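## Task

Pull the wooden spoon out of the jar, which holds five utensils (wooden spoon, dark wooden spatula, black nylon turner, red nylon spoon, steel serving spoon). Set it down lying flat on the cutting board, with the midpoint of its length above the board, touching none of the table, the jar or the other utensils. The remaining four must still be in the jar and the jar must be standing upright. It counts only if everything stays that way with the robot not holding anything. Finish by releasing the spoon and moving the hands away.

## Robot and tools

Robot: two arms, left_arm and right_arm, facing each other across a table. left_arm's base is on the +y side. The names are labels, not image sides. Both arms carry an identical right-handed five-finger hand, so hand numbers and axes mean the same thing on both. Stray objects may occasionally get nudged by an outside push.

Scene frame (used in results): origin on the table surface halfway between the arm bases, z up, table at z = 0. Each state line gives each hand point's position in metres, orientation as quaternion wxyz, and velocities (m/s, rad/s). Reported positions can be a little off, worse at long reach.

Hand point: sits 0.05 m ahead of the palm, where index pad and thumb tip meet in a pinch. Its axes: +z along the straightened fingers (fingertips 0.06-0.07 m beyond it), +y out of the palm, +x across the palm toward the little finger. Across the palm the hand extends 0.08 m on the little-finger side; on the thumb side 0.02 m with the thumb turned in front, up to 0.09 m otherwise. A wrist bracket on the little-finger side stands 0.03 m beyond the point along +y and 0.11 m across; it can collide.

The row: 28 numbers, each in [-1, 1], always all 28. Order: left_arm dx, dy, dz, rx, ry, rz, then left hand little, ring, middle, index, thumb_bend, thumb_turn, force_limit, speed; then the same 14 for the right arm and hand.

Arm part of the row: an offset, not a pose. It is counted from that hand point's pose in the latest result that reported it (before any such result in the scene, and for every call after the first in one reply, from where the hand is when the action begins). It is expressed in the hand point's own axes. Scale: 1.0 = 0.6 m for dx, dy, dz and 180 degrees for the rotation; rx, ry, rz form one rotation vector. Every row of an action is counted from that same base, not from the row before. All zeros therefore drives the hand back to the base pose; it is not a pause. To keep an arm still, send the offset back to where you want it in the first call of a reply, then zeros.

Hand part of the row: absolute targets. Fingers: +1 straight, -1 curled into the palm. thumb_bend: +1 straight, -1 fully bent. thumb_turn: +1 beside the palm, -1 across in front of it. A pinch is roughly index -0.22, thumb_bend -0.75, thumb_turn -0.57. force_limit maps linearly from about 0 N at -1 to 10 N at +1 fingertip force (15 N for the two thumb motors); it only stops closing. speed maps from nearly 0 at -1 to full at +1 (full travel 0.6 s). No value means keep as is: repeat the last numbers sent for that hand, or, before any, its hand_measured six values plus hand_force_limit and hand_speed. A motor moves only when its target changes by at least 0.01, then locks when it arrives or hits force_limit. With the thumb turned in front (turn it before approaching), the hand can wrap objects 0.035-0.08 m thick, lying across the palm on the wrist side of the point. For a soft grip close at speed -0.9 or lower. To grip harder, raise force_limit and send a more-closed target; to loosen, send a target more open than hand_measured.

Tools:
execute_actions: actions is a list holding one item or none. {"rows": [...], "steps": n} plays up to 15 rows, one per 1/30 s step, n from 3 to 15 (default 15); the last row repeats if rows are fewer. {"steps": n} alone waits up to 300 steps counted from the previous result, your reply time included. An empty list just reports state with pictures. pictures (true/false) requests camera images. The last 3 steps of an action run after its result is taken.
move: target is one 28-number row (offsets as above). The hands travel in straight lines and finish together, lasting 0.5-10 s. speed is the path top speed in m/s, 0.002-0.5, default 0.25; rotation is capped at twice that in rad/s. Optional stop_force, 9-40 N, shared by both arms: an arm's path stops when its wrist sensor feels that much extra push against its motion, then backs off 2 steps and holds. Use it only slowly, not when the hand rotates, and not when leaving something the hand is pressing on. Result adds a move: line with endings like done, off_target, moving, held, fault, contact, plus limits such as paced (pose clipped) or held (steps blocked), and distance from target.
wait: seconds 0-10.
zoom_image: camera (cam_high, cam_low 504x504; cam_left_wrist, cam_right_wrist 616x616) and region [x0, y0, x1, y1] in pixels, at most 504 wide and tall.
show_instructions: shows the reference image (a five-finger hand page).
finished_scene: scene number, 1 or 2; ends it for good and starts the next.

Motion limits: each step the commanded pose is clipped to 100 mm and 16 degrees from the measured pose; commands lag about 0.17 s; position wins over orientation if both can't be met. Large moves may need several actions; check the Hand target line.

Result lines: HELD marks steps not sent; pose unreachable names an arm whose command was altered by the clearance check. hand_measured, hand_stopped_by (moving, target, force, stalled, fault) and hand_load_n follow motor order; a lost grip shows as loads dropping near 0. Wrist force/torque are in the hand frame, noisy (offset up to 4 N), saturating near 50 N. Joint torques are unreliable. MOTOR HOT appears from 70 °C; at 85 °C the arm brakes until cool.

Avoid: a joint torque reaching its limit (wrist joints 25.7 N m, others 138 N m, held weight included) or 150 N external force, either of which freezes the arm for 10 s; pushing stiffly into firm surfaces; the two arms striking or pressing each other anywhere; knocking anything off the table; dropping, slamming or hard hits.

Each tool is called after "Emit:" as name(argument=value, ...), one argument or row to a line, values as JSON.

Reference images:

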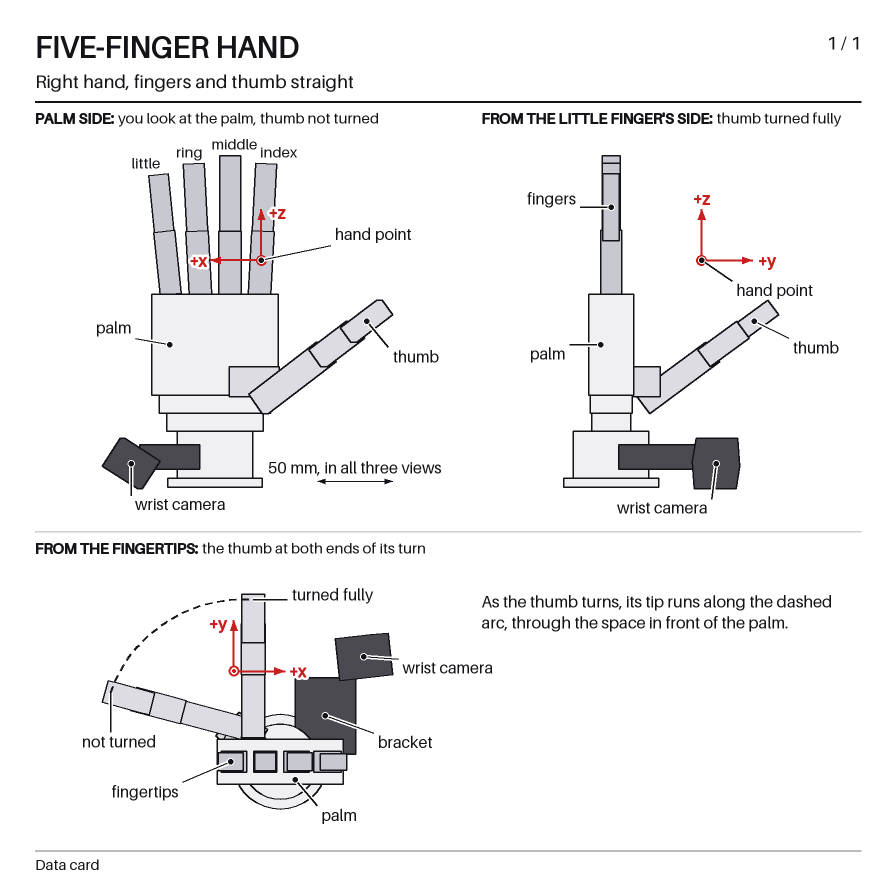

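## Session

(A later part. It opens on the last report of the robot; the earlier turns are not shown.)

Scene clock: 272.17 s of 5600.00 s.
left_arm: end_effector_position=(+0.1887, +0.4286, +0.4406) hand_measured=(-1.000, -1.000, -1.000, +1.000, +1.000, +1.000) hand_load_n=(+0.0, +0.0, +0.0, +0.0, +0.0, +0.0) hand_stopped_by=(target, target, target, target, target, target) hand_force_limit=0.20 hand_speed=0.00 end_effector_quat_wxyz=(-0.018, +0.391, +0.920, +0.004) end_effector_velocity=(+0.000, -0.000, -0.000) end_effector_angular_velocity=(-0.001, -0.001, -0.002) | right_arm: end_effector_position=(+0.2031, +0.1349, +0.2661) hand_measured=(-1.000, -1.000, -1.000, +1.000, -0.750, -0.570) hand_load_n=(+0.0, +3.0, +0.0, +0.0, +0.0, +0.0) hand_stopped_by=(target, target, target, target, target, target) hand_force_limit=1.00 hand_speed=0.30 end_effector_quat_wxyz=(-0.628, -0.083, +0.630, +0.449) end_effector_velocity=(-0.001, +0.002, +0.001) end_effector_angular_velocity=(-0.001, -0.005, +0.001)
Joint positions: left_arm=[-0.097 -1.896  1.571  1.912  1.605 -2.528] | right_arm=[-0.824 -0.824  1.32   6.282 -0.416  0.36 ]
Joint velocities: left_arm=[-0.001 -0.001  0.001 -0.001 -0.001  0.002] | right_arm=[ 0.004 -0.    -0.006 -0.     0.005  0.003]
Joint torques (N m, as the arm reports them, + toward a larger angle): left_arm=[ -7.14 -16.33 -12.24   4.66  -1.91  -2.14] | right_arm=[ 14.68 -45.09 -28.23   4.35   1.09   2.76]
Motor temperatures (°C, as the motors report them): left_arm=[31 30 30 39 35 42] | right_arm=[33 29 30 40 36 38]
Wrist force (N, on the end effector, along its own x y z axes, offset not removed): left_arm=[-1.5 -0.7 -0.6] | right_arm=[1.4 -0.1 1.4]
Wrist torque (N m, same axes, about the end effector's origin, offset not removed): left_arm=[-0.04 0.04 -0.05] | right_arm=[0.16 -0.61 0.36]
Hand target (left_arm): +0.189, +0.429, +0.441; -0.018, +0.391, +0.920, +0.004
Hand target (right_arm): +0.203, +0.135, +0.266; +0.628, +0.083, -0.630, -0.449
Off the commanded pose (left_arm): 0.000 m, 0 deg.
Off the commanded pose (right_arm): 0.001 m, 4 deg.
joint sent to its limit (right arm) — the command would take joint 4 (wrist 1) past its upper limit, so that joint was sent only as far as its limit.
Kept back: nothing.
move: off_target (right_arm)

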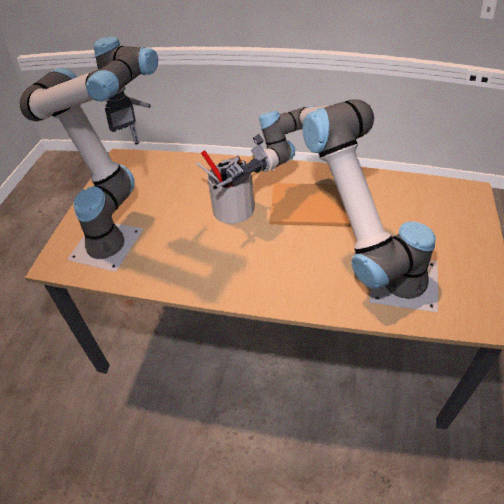

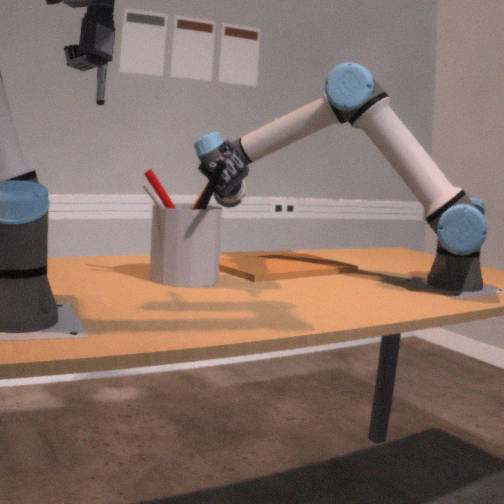

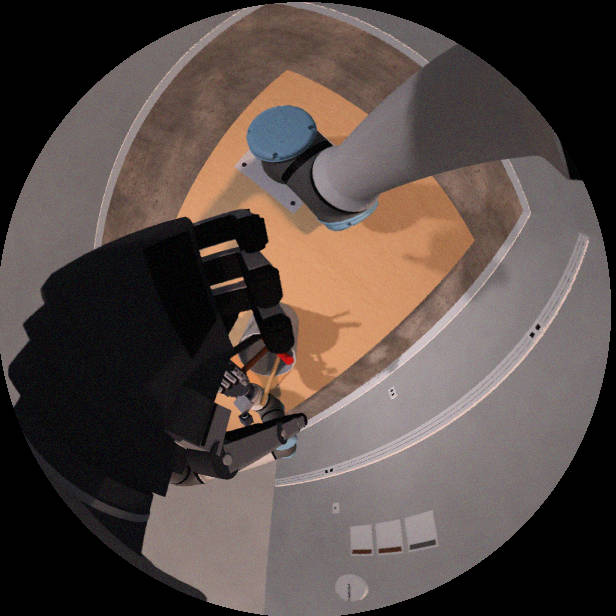

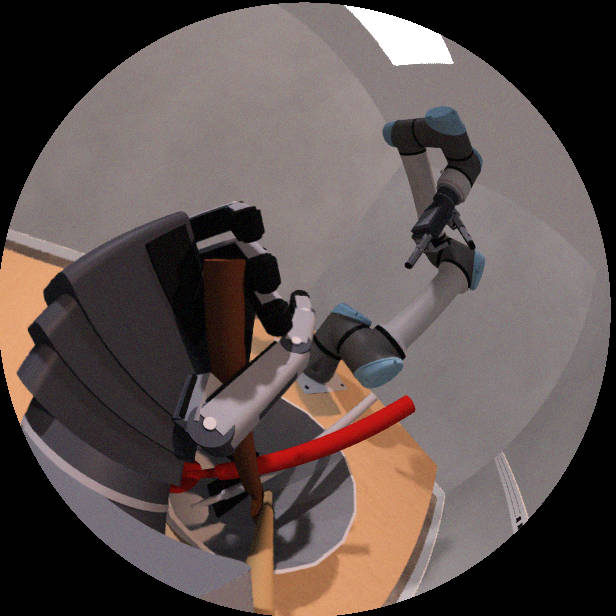

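Emit:
move(
  target=[0,0,0,0,0,0,-1,-1,-1,1,1,1,0.2,0, 0,0,0,0,0,0,1,1,1,1,1,-0.57,1,0],
  speed=0.02,
)

Emit:
move(
  target=[0,0,0,0,0,0,-1,-1,-1,1,1,1,0.2,0, 0.14,0.10,0.03,0,0,0,1,1,1,1,1,-0.57,1,0],
  speed=0.03,
)

Emit:
zoom_image(
  camera="cam_high",
  region=[150,80,330,240],
)

Emit:
zoom_image(
  camera="cam_low",
  region=[100,100,300,300],
)

Scene clock: 274.33 s of 5600.00 s.
left_arm: end_effector_position=(+0.1887, +0.4286, +0.4406) hand_measured=(-1.000, -1.000, -1.000, +1.000, +1.000, +1.000) hand_load_n=(+0.0, +0.0, +0.0, +0.0, +0.0, +0.0) hand_stopped_by=(target, target, target, target, target, target) hand_force_limit=0.20 hand_speed=0.00 end_effector_quat_wxyz=(-0.018, +0.391, +0.920, +0.004) end_effector_velocity=(-0.000, -0.000, -0.000) end_effector_angular_velocity=(-0.003, +0.002, +0.001) | right_arm: end_effector_position=(+0.2031, +0.1349, +0.2661) hand_measured=(+1.000, +1.000, +1.000, +1.000, +1.000, -0.570) hand_load_n=(+0.0, +0.0, +0.0, +0.0, +0.0, +0.0) hand_stopped_by=(target, target, target, target, target, target) hand_force_limit=1.00 hand_speed=0.00 end_effector_quat_wxyz=(-0.628, -0.083, +0.630, +0.449) end_effector_velocity=(+0.000, -0.000, +0.000) end_effector_angular_velocity=(+0.000, +0.000, +0.000)
Joint positions: left_arm=[-0.097 -1.896  1.571  1.912  1.605 -2.528] | right_arm=[-0.824 -0.824  1.32   6.282 -0.416  0.36 ]
Joint velocities: left_arm=[-0.    -0.001 -0.    -0.002  0.001 -0.001] | right_arm=[-0. -0.  0.  0. -0.  0.]
Joint torques (N m, as the arm reports them, + toward a larger angle): left_arm=[ -6.87 -15.87 -12.17   4.71  -1.93  -2.22] | right_arm=[-12.97 -41.16  -8.7    4.43  -2.35  -2.4 ]
Motor temperatures (°C, as the motors report them): left_arm=[31 30 30 39 35 42] | right_arm=[33 29 30 40 36 38]
Wrist force (N, on the end effector, along its own x y z axes, offset not removed): left_arm=[0.2 -1.2 1.6] | right_arm=[2.6 2.3 3.1]
Wrist torque (N m, same axes, about the end effector's origin, offset not removed): left_arm=[-0.30 -0.31 0.14] | right_arm=[0.33 -0.52 0.18]
Hand target (left_arm): +0.189, +0.429, +0.441; -0.018, +0.391, +0.920, +0.004
Hand target (right_arm): +0.203, +0.135, +0.266; +0.628, +0.083, -0.630, -0.449
Off the commanded pose (left_arm): 0.000 m, 0 deg.
Off the commanded pose (right_arm): 0.000 m, 0 deg.
Kept back: nothing.
move: done

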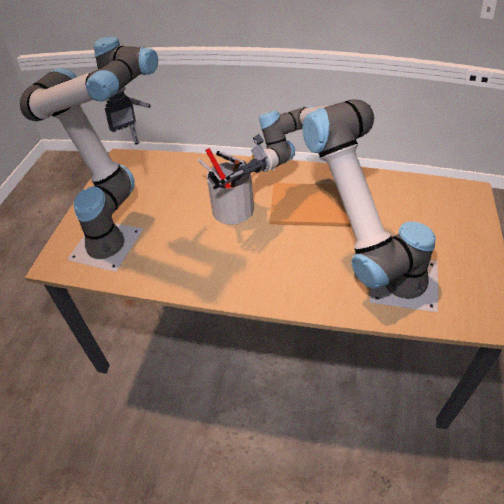

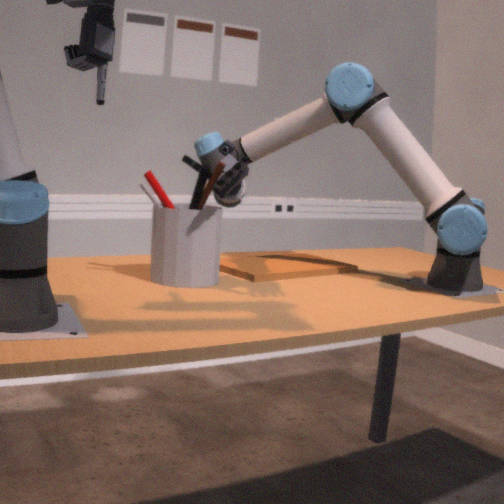

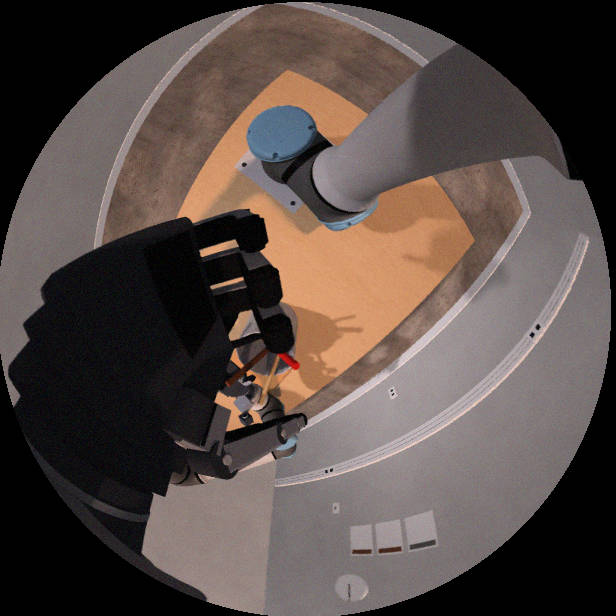

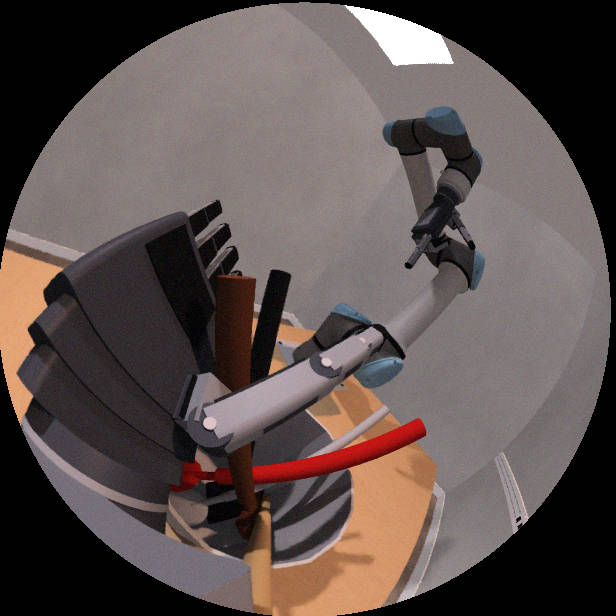

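Scene clock: 278.23 s of 5600.00 s.
left_arm: end_effector_position=(+0.1887, +0.4286, +0.4406) hand_measured=(-1.000, -1.000, -1.000, +1.000, +1.000, +1.000) hand_load_n=(+0.0, +0.0, +0.0, +0.0, +0.0, +0.0) hand_stopped_by=(target, target, target, target, target, target) hand_force_limit=0.20 hand_speed=0.00 end_effector_quat_wxyz=(-0.018, +0.391, +0.920, +0.004) end_effector_velocity=(+0.000, -0.000, +0.000) end_effector_angular_velocity=(+0.001, -0.001, +0.000) | right_arm: end_effector_position=(+0.1986, +0.1215, +0.3693) hand_measured=(+1.000, +1.000, +1.000, +1.000, +1.000, -0.570) hand_load_n=(+0.0, +0.0, +0.0, +0.0, +0.0, +0.0) hand_stopped_by=(target, target, target, target, target, target) hand_force_limit=1.00 hand_speed=0.00 end_effector_quat_wxyz=(-0.606, -0.093, +0.662, +0.431) end_effector_velocity=(-0.000, -0.000, +0.003) end_effector_angular_velocity=(-0.002, -0.002, -0.002)
Joint positions: left_arm=[-0.097 -1.896  1.571  1.912  1.605 -2.528] | right_arm=[-0.844 -1.015  1.282  6.282 -0.415  0.568]
Joint velocities: left_arm=[ 0.     0.     0.     0.    -0.001 -0.   ] | right_arm=[-0.001 -0.006 -0.    -0.     0.002  0.006]
Joint torques (N m, as the arm reports them, + toward a larger angle): left_arm=[ -7.1  -16.17 -12.51   4.64  -1.93  -2.24] | right_arm=[-13.33 -48.9  -28.64   3.86   1.07   2.49]
Motor temperatures (°C, as the motors report them): left_arm=[31 30 30 39 35 42] | right_arm=[33 29 30 40 36 38]
Wrist force (N, on the end effector, along its own x y z axes, offset not removed): left_arm=[-0.1 -1.3 1.2] | right_arm=[0.8 2.5 1.9]
Wrist torque (N m, same axes, about the end effector's origin, offset not removed): left_arm=[-0.28 -0.25 0.09] | right_arm=[0.43 -0.29 0.09]
Hand target (left_arm): +0.189, +0.429, +0.441; -0.018, +0.391, +0.920, +0.004
Hand target (right_arm): +0.199, +0.122, +0.370; +0.606, +0.093, -0.662, -0.431
Off the commanded pose (left_arm): 0.000 m, 0 deg.
Off the commanded pose (right_arm): 0.001 m, 5 deg.
joint sent to its limit (right arm) — the command would take joint 4 (wrist 1) past its upper limit, so that joint was sent only as far as its limit.
Kept back: nothing.
move: off_target (right_arm)

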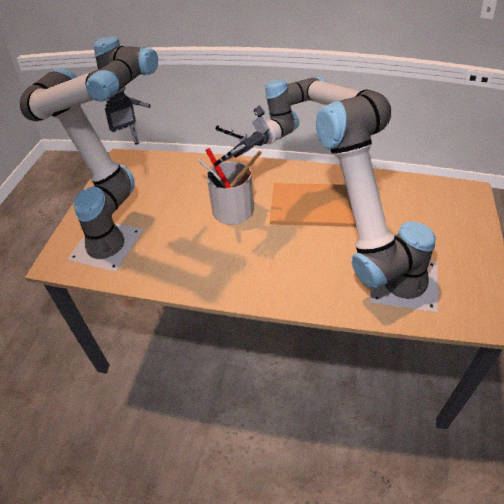

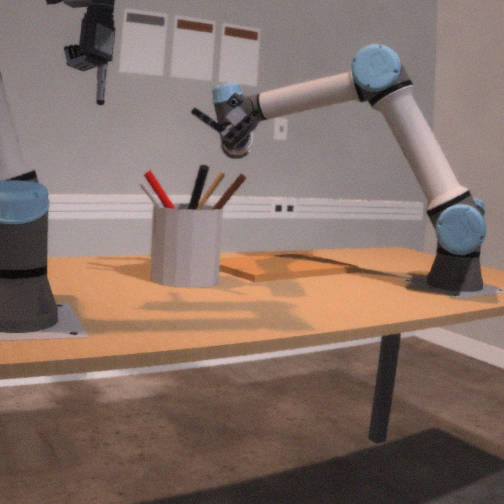

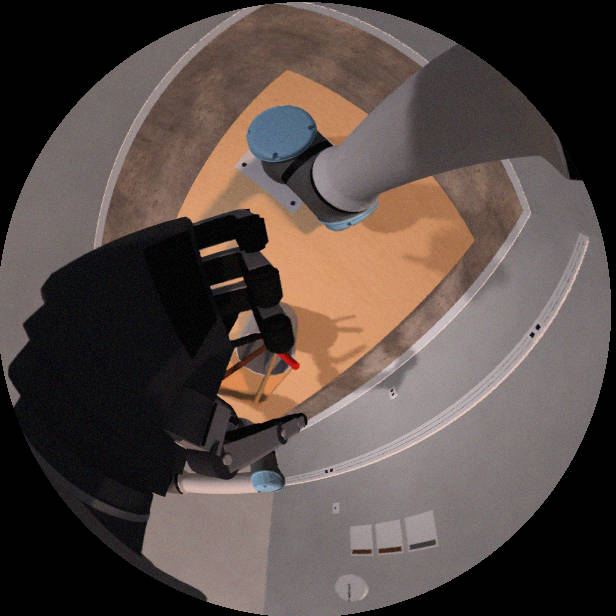

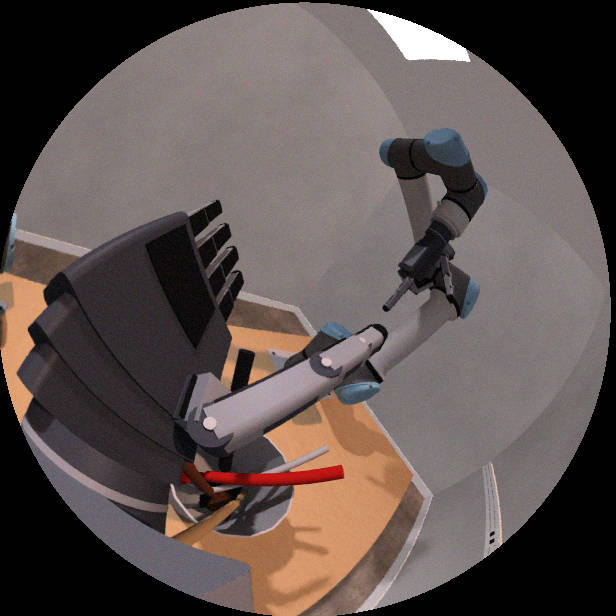

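Region (150, 80, 330, 240) of cam_high's 504x504 image, scaled by 2.800, with more detail than that image has.

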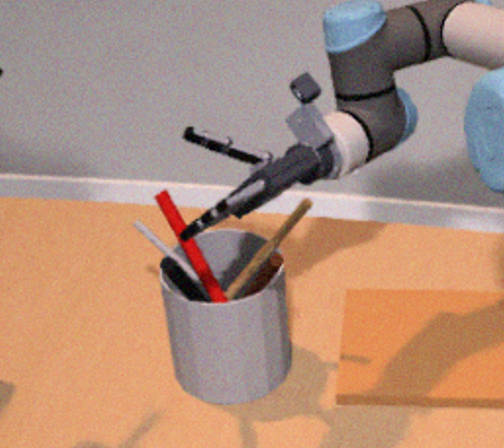

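Region (100, 100, 300, 300) of cam_low's 504x504 image, scaled by 2.520, with more detail than that image has.

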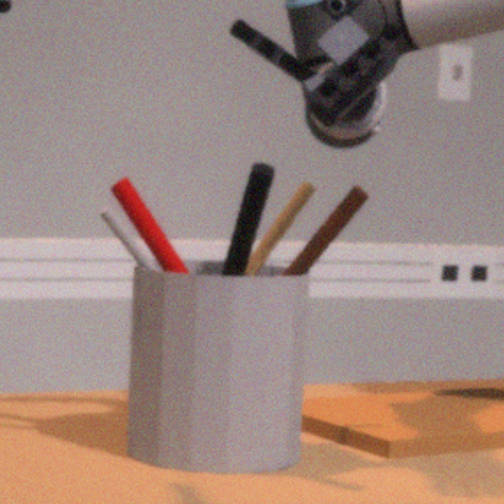

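Emit:
move(
  target=[0,0,0,0,0,0,-1,-1,-1,1,1,1,0.2,0, 0,0,-0.25,0,0,0,-1,-1,-1,0.45,-0.75,-0.57,1,0],
  speed=0.08,
)

Emit:
move(
  target=[0,0,0,0,0,0,-1,-1,-1,1,1,1,0.2,0, -0.097,-0.22,0,0,0,0,-1,-1,-1,0.45,-0.75,-0.57,1,0],
  speed=0.06,
  stop_force=10,
)

Emit:
zoom_image(
  camera="cam_high",
  region=[170,90,330,240],
)

Emit:
zoom_image(
  camera="cam_low",
  region=[100,100,300,300],
)

Scene clock: 280.93 s of 5600.00 s.
left_arm: end_effector_position=(+0.1887, +0.4286, +0.4406) hand_measured=(-1.000, -1.000, -1.000, +1.000, +1.000, +1.000) hand_load_n=(+0.0, +0.0, +0.0, +0.0, +0.0, +0.0) hand_stopped_by=(target, target, target, target, target, target) hand_force_limit=0.20 hand_speed=0.00 end_effector_quat_wxyz=(-0.018, +0.391, +0.920, +0.004) end_effector_velocity=(+0.000, -0.001, -0.000) end_effector_angular_velocity=(+0.000, -0.001, -0.000) | right_arm: end_effector_position=(+0.3307, +0.0532, +0.3534) hand_measured=(-1.000, -1.000, -1.000, +0.450, -0.750, -0.570) hand_load_n=(+0.0, +0.0, +0.0, +0.0, +0.0, +0.0) hand_stopped_by=(target, target, target, target, target, target) hand_force_limit=1.00 hand_speed=0.00 end_effector_quat_wxyz=(-0.606, -0.093, +0.662, +0.431) end_effector_velocity=(+0.003, -0.002, -0.000) end_effector_angular_velocity=(-0.001, +0.001, -0.001)
Joint positions: left_arm=[-0.097 -1.896  1.571  1.912  1.605 -2.528] | right_arm=[-1.061 -0.919  1.162  6.222 -0.627  0.665]
Joint velocities: left_arm=[-0.001  0.001 -0.    -0.001 -0.001 -0.   ] | right_arm=[-0.005  0.003 -0.005  0.001 -0.004  0.002]
Joint torques (N m, as the arm reports them, + toward a larger angle): left_arm=[ -6.97 -16.23 -12.62   4.62  -1.94  -2.2 ] | right_arm=[-12.86 -35.53 -30.84   4.2   -1.5    2.32]
Motor temperatures (°C, as the motors report them): left_arm=[31 30 30 39 35 42] | right_arm=[33 29 30 40 36 38]
Wrist force (N, on the end effector, along its own x y z axes, offset not removed): left_arm=[0.4 -2.5 1.4] | right_arm=[1.1 1.4 2.6]
Wrist torque (N m, same axes, about the end effector's origin, offset not removed): left_arm=[-0.48 -0.34 0.04] | right_arm=[0.13 -0.35 0.08]
Hand target (left_arm): +0.189, +0.429, +0.441; -0.018, +0.391, +0.920, +0.004
Hand target (right_arm): +0.331, +0.053, +0.353; +0.606, +0.093, -0.662, -0.431
Off the commanded pose (left_arm): 0.000 m, 0 deg.
Off the commanded pose (right_arm): 0.000 m, 0 deg.
Kept back: nothing.
move: done

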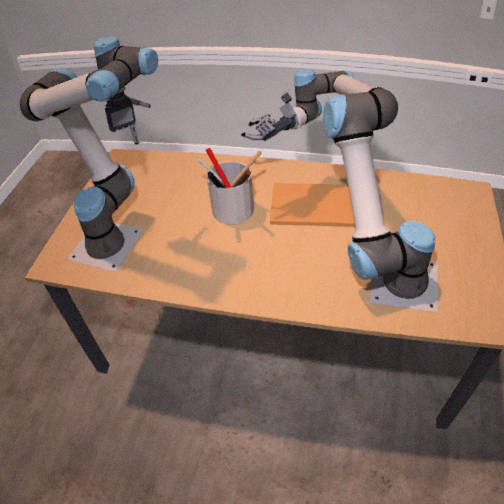

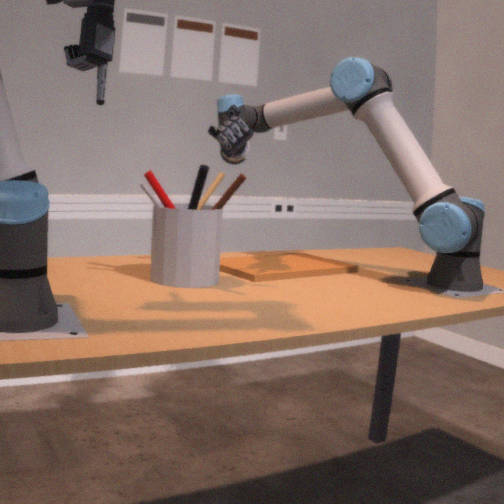

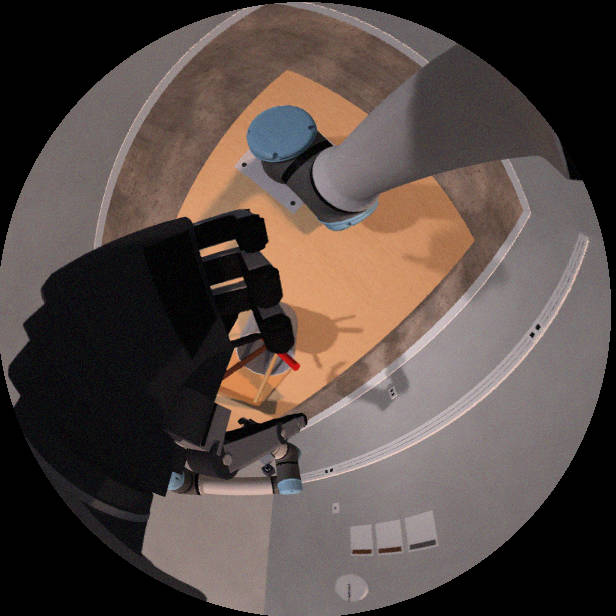

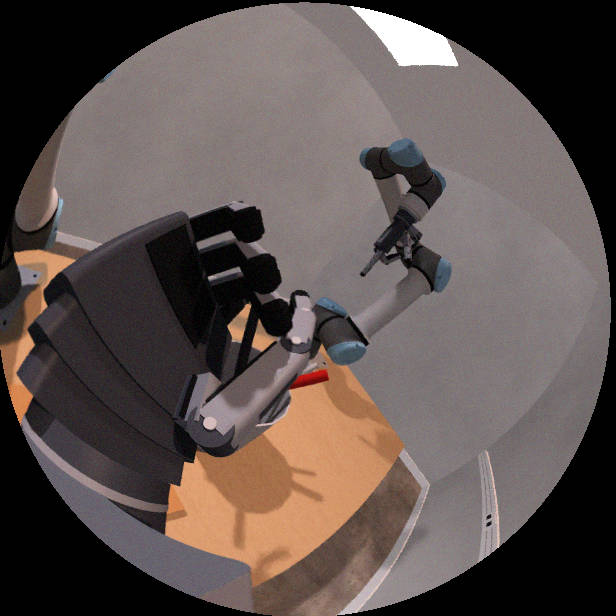

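Scene clock: 283.80 s of 5600.00 s.
left_arm: end_effector_position=(+0.1887, +0.4286, +0.4406) hand_measured=(-1.000, -1.000, -1.000, +1.000, +1.000, +1.000) hand_load_n=(+0.0, +0.0, +0.0, +0.0, +0.0, +0.0) hand_stopped_by=(target, target, target, target, target, target) hand_force_limit=0.20 hand_speed=0.00 end_effector_quat_wxyz=(-0.018, +0.391, +0.920, +0.004) end_effector_velocity=(-0.000, -0.001, -0.000) end_effector_angular_velocity=(-0.001, -0.000, -0.001) | right_arm: end_effector_position=(+0.2926, +0.0104, +0.2215) hand_measured=(-1.000, -1.000, -1.000, +0.450, -0.750, -0.570) hand_load_n=(+0.0, +0.0, +0.0, +0.0, +0.0, +0.0) hand_stopped_by=(target, target, target, target, target, target) hand_force_limit=1.00 hand_speed=0.00 end_effector_quat_wxyz=(-0.606, -0.093, +0.662, +0.431) end_effector_velocity=(-0.001, -0.001, -0.003) end_effector_angular_velocity=(-0.001, +0.000, -0.001)
Joint positions: left_arm=[-0.097 -1.896  1.571  1.912  1.605 -2.528] | right_arm=[-1.098 -0.916  1.528  5.844 -0.663  0.676]
Joint velocities: left_arm=[-0.001  0.001  0.    -0.002 -0.     0.   ] | right_arm=[-0.001  0.001  0.007 -0.008  0.     0.002]
Joint torques (N m, as the arm reports them, + toward a larger angle): left_arm=[ -6.98 -16.32 -12.03   4.74  -1.89  -2.22] | right_arm=[-14.47 -31.26  -9.53  -1.37  -1.95   2.5 ]
Motor temperatures (°C, as the motors report them): left_arm=[31 30 30 39 35 42] | right_arm=[33 29 30 40 36 38]
Wrist force (N, on the end effector, along its own x y z axes, offset not removed): left_arm=[0.3 -1.6 0.5] | right_arm=[1.2 1.6 3.0]
Wrist torque (N m, same axes, about the end effector's origin, offset not removed): left_arm=[-0.23 -0.29 0.03] | right_arm=[0.26 -0.37 0.12]
Hand target (left_arm): +0.189, +0.429, +0.441; -0.018, +0.391, +0.920, +0.004
Hand target (right_arm): +0.293, +0.010, +0.221; +0.606, +0.093, -0.662, -0.431
Off the commanded pose (left_arm): 0.000 m, 0 deg.
Off the commanded pose (right_arm): 0.000 m, 0 deg.
Kept back: nothing.
move: done

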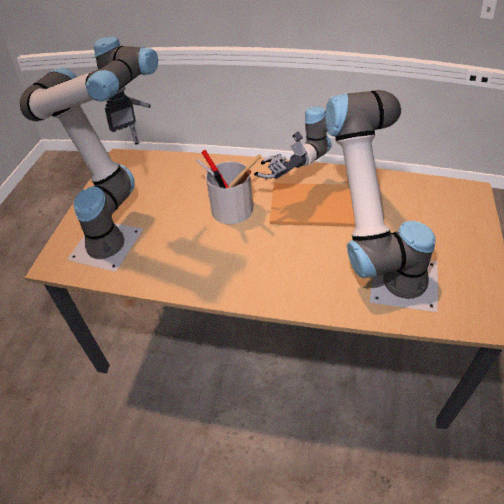

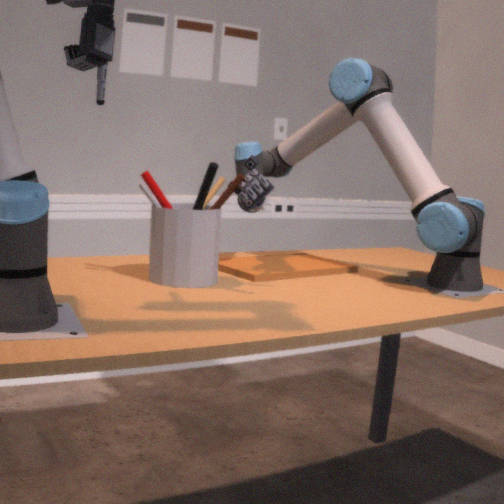

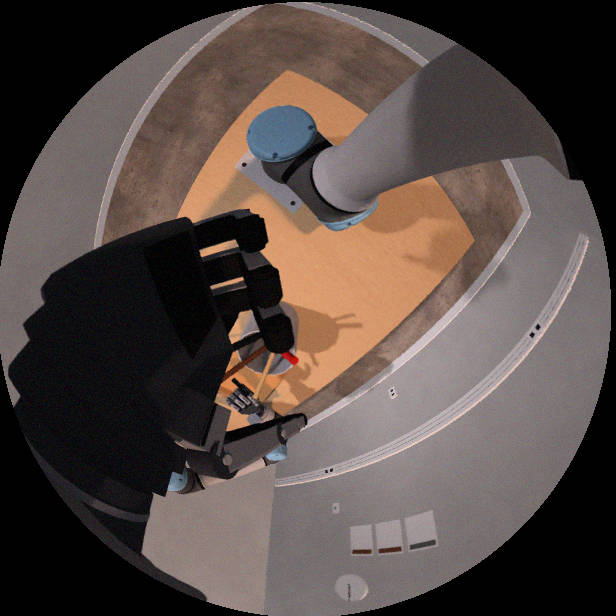

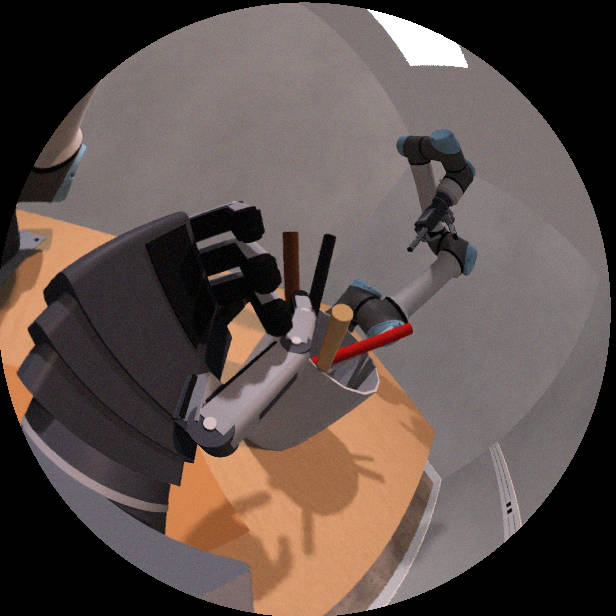

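Region (170, 90, 330, 240) of cam_high's 504x504 image, scaled by 3.150, with more detail than that image has; it fills the top 472 rows of this view, and the rest is white.

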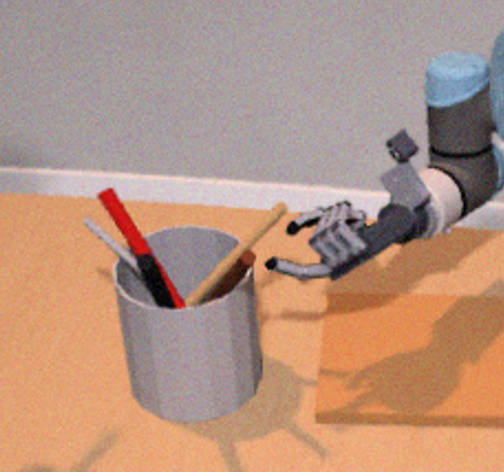

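Region (100, 100, 300, 300) of cam_low's 504x504 image, scaled by 2.520, with more detail than that image has.

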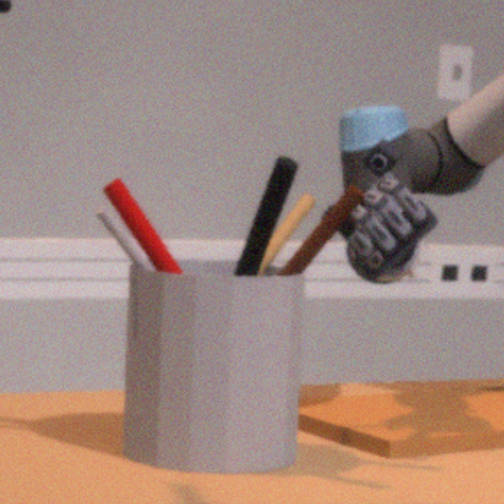

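Emit:
execute_actions(
  actions=[],
)

Scene clock: 284.10 s of 5600.00 s.
left_arm: end_effector_position=(+0.1887, +0.4286, +0.4406) hand_measured=(-1.000, -1.000, -1.000, +1.000, +1.000, +1.000) hand_load_n=(+0.0, +0.0, +0.0, +0.0, +0.0, +0.0) hand_stopped_by=(target, target, target, target, target, target) hand_force_limit=0.20 hand_speed=0.00 end_effector_quat_wxyz=(-0.018, +0.391, +0.920, +0.004) end_effector_velocity=(-0.000, +0.000, +0.000) end_effector_angular_velocity=(-0.002, +0.000, -0.002) | right_arm: end_effector_position=(+0.2925, +0.0103, +0.2211) hand_measured=(-1.000, -1.000, -1.000, +0.450, -0.750, -0.570) hand_load_n=(+0.0, +0.0, +0.0, +0.0, +0.0, +0.0) hand_stopped_by=(target, target, target, target, target, target) hand_force_limit=1.00 hand_speed=0.00 end_effector_quat_wxyz=(-0.606, -0.093, +0.662, +0.431) end_effector_velocity=(-0.001, +0.000, -0.000) end_effector_angular_velocity=(-0.000, +0.000, +0.002)
Joint positions: left_arm=[-0.097 -1.896  1.571  1.912  1.605 -2.528] | right_arm=[-1.098 -0.916  1.529  5.843 -0.663  0.676]
Joint velocities: left_arm=[-0.002 -0.002 -0.     0.001 -0.     0.   ] | right_arm=[ 0.001  0.     0.001 -0.001 -0.001  0.   ]
Joint torques (N m, as the arm reports them, + toward a larger angle): left_arm=[ -6.41 -15.84 -12.41   4.67  -1.91  -2.25] | right_arm=[-13.18 -30.84  -6.79  -0.92  -2.04   2.58]
Motor temperatures (°C, as the motors report them): left_arm=[31 30 30 39 35 42] | right_arm=[33 29 30 40 36 38]
Wrist force (N, on the end effector, along its own x y z axes, offset not removed): left_arm=[0.7 -2.9 1.2] | right_arm=[2.6 0.9 2.7]
Wrist torque (N m, same axes, about the end effector's origin, offset not removed): left_arm=[-0.44 -0.37 0.03] | right_arm=[0.19 -0.63 0.13]
Hand target (left_arm): +0.189, +0.429, +0.441; -0.018, +0.391, +0.920, +0.004
Hand target (right_arm): +0.293, +0.010, +0.221; +0.606, +0.093, -0.662, -0.431
Off the commanded pose (left_arm): 0.000 m, 0 deg.
Off the commanded pose (right_arm): 0.000 m, 0 deg.
Kept back: nothing.
Steps of this call (steps 1 to 9: nothing new was sent). Readings (end_effector_position | what the end effector reports):
1: left_arm (+0.1887, +0.4286, +0.4406) | right_arm (+0.2926, +0.0104, +0.2214) | left_arm hand_measured=(-1.000, -1.000, -1.000, +1.000, +1.000, +1.000) hand_load_n=(+0.0, +0.0, +0.0, +0.0, +0.0, +0.0) hand_stopped_by=(target, target, target, target, target, target) hand_force_limit=0.20 hand_speed=0.00 | right_arm hand_measured=(-1.000, -1.000, -1.000, +0.450, -0.750, -0.570) hand_load_n=(+0.0, +0.0, +0.0, +0.0, +0.0, +0.0) hand_stopped_by=(target, target, target, target, target, target) hand_force_limit=1.00 hand_speed=0.00
2: left_arm (+0.1887, +0.4286, +0.4406) | right_arm (+0.2926, +0.0104, +0.2213) | left_arm hand_measured=(-1.000, -1.000, -1.000, +1.000, +1.000, +1.000) hand_load_n=(+0.0, +0.0, +0.0, +0.0, +0.0, +0.0) hand_stopped_by=(target, target, target, target, target, target) hand_force_limit=0.20 hand_speed=0.00 | right_arm hand_measured=(-1.000, -1.000, -1.000, +0.450, -0.750, -0.570) hand_load_n=(+0.0, +0.0, +0.0, +0.0, +0.0, +0.0) hand_stopped_by=(target, target, target, target, target, target) hand_force_limit=1.00 hand_speed=0.00
4: left_arm (+0.1887, +0.4286, +0.4406) | right_arm (+0.2925, +0.0103, +0.2212) | left_arm hand_measured=(-1.000, -1.000, -1.000, +1.000, +1.000, +1.000) hand_load_n=(+0.0, +0.0, +0.0, +0.0, +0.0, +0.0) hand_stopped_by=(target, target, target, target, target, target) hand_force_limit=0.20 hand_speed=0.00 | right_arm hand_measured=(-1.000, -1.000, -1.000, +0.450, -0.750, -0.570) hand_load_n=(+0.0, +0.0, +0.0, +0.0, +0.0, +0.0) hand_stopped_by=(target, target, target, target, target, target) hand_force_limit=1.00 hand_speed=0.00
8: left_arm (+0.1887, +0.4286, +0.4406) | right_arm (+0.2925, +0.0103, +0.2212) | left_arm hand_measured=(-1.000, -1.000, -1.000, +1.000, +1.000, +1.000) hand_load_n=(+0.0, +0.0, +0.0, +0.0, +0.0, +0.0) hand_stopped_by=(target, target, target, target, target, target) hand_force_limit=0.20 hand_speed=0.00 | right_arm hand_measured=(-1.000, -1.000, -1.000, +0.450, -0.750, -0.570) hand_load_n=(+0.0, +0.0, +0.0, +0.0, +0.0, +0.0) hand_stopped_by=(target, target, target, target, target, target) hand_force_limit=1.00 hand_speed=0.00
9: the state above

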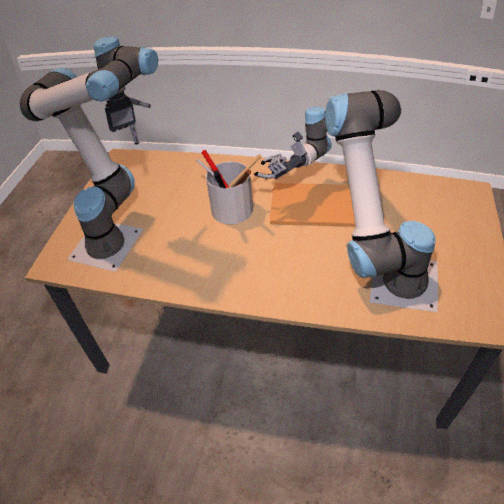

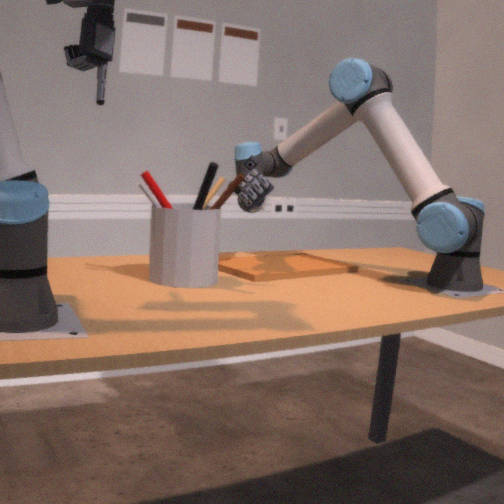

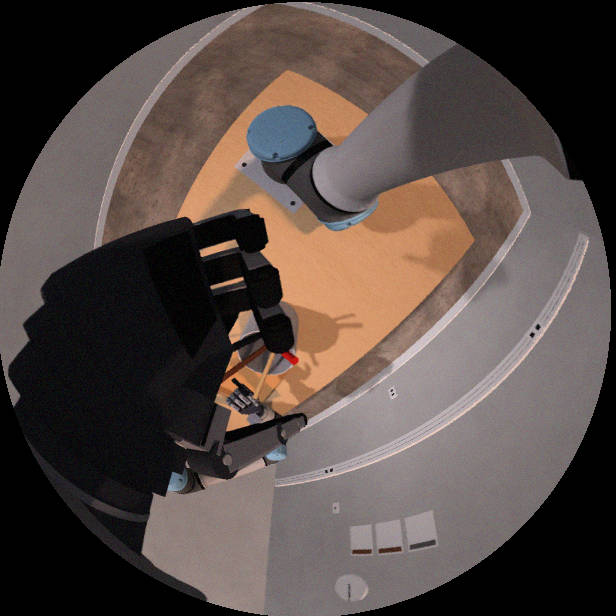

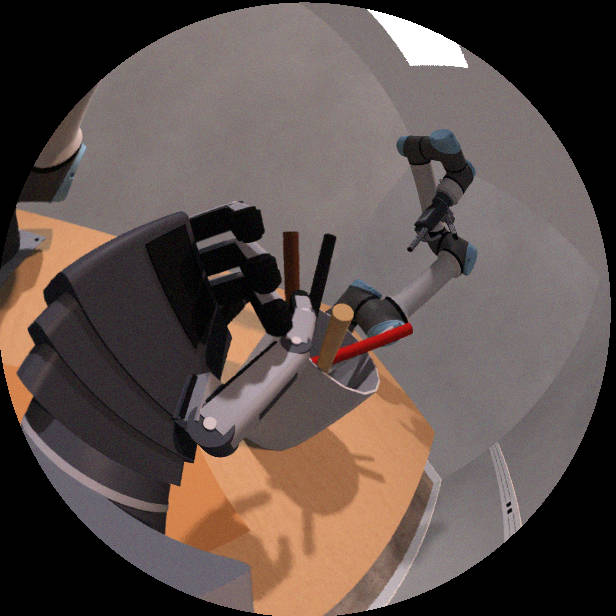

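Emit:
move(
  target=[0,0,0,0,0,0,-1,-1,-1,1,1,1,0.2,0, 0.05,0.04,-0.02,0,0,0,-1,-1,-1,0.45,-0.75,-0.57,1,0],
  speed=0.03,
  stop_force=10,
)

Scene clock: 286.07 s of 5600.00 s.
left_arm: end_effector_position=(+0.1887, +0.4286, +0.4406) hand_measured=(-1.000, -1.000, -1.000, +1.000, +1.000, +1.000) hand_load_n=(+0.0, +0.0, +0.0, +0.0, +0.0, +0.0) hand_stopped_by=(target, target, target, target, target, target) hand_force_limit=0.20 hand_speed=0.00 end_effector_quat_wxyz=(-0.018, +0.391, +0.920, +0.004) end_effector_velocity=(-0.000, +0.000, +0.000) end_effector_angular_velocity=(-0.000, +0.001, +0.000) | right_arm: end_effector_position=(+0.3051, +0.0001, +0.2576) hand_measured=(-1.000, -1.000, -1.000, +0.450, -0.750, -0.570) hand_load_n=(+0.0, +0.0, +0.0, +0.0, +0.0, +0.0) hand_stopped_by=(target, target, target, target, target, target) hand_force_limit=1.00 hand_speed=0.00 end_effector_quat_wxyz=(-0.606, -0.093, +0.662, +0.431) end_effector_velocity=(+0.001, -0.001, +0.002) end_effector_angular_velocity=(+0.000, +0.000, +0.001)
Joint positions: left_arm=[-0.097 -1.896  1.571  1.912  1.605 -2.528] | right_arm=[-1.123 -0.956  1.489  5.918 -0.688  0.683]
Joint velocities: left_arm=[ 0.    -0.    -0.001  0.001  0.001 -0.   ] | right_arm=[-0.002 -0.002 -0.003  0.005 -0.003  0.   ]
Joint torques (N m, as the arm reports them, + toward a larger angle): left_arm=[ -6.75 -16.04 -12.5    4.78  -1.84  -2.25] | right_arm=[-12.13 -48.49 -25.84   4.32  -1.99   2.59]
Motor temperatures (°C, as the motors report them): left_arm=[31 30 30 39 35 42] | right_arm=[33 29 30 40 36 38]
Wrist force (N, on the end effector, along its own x y z axes, offset not removed): left_arm=[-2.0 -0.9 0.9] | right_arm=[0.9 1.6 1.4]
Wrist torque (N m, same axes, about the end effector's origin, offset not removed): left_arm=[-0.17 -0.02 -0.05] | right_arm=[0.26 -0.32 0.11]
Hand target (left_arm): +0.189, +0.429, +0.441; -0.018, +0.391, +0.920, +0.004
Hand target (right_arm): +0.305, +0.000, +0.258; +0.606, +0.093, -0.662, -0.431
Off the commanded pose (left_arm): 0.000 m, 0 deg.
Off the commanded pose (right_arm): 0.000 m, 0 deg.
Kept back: nothing.
move: done

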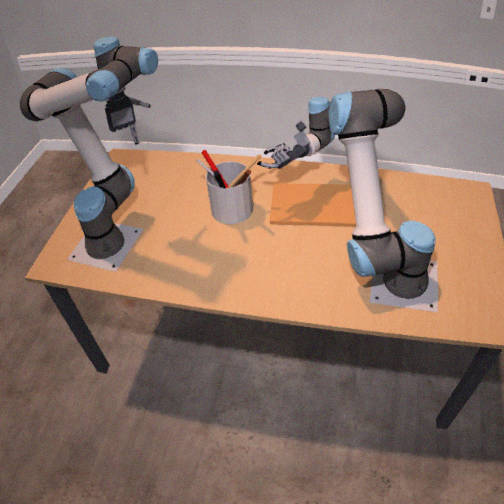

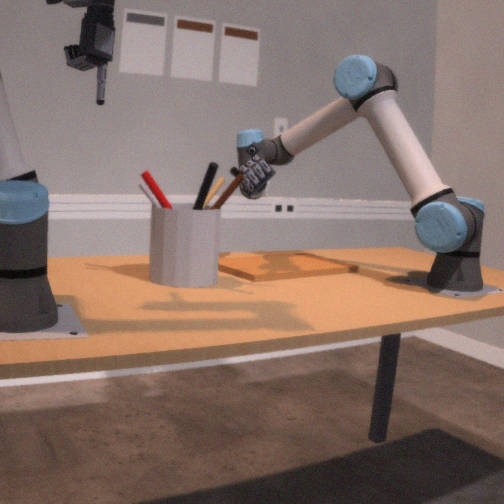

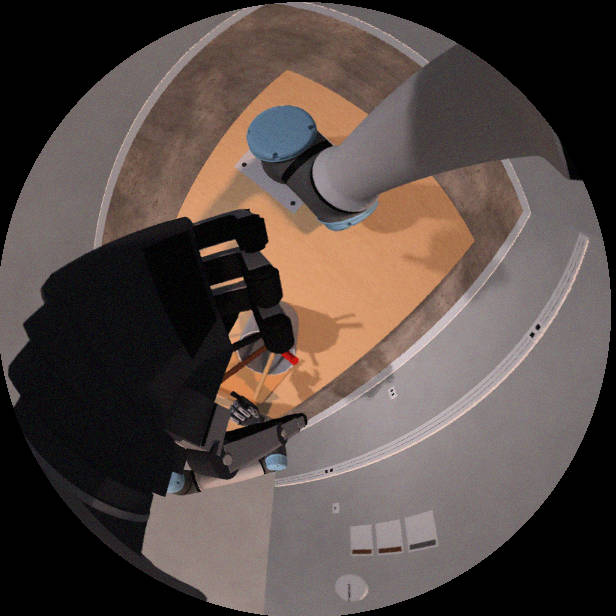

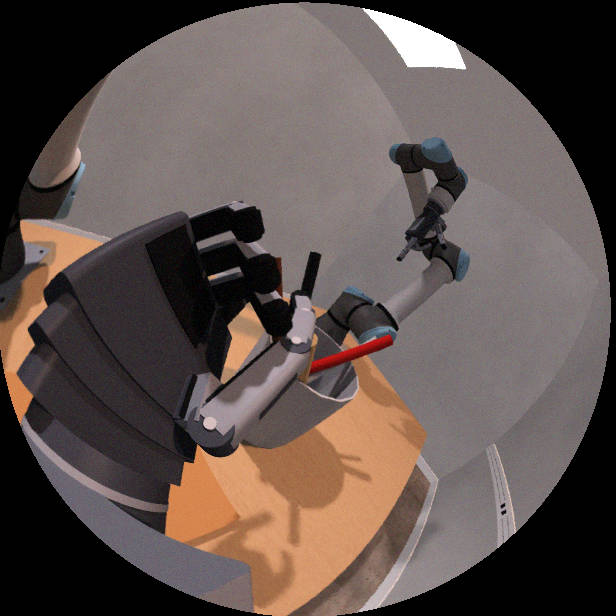

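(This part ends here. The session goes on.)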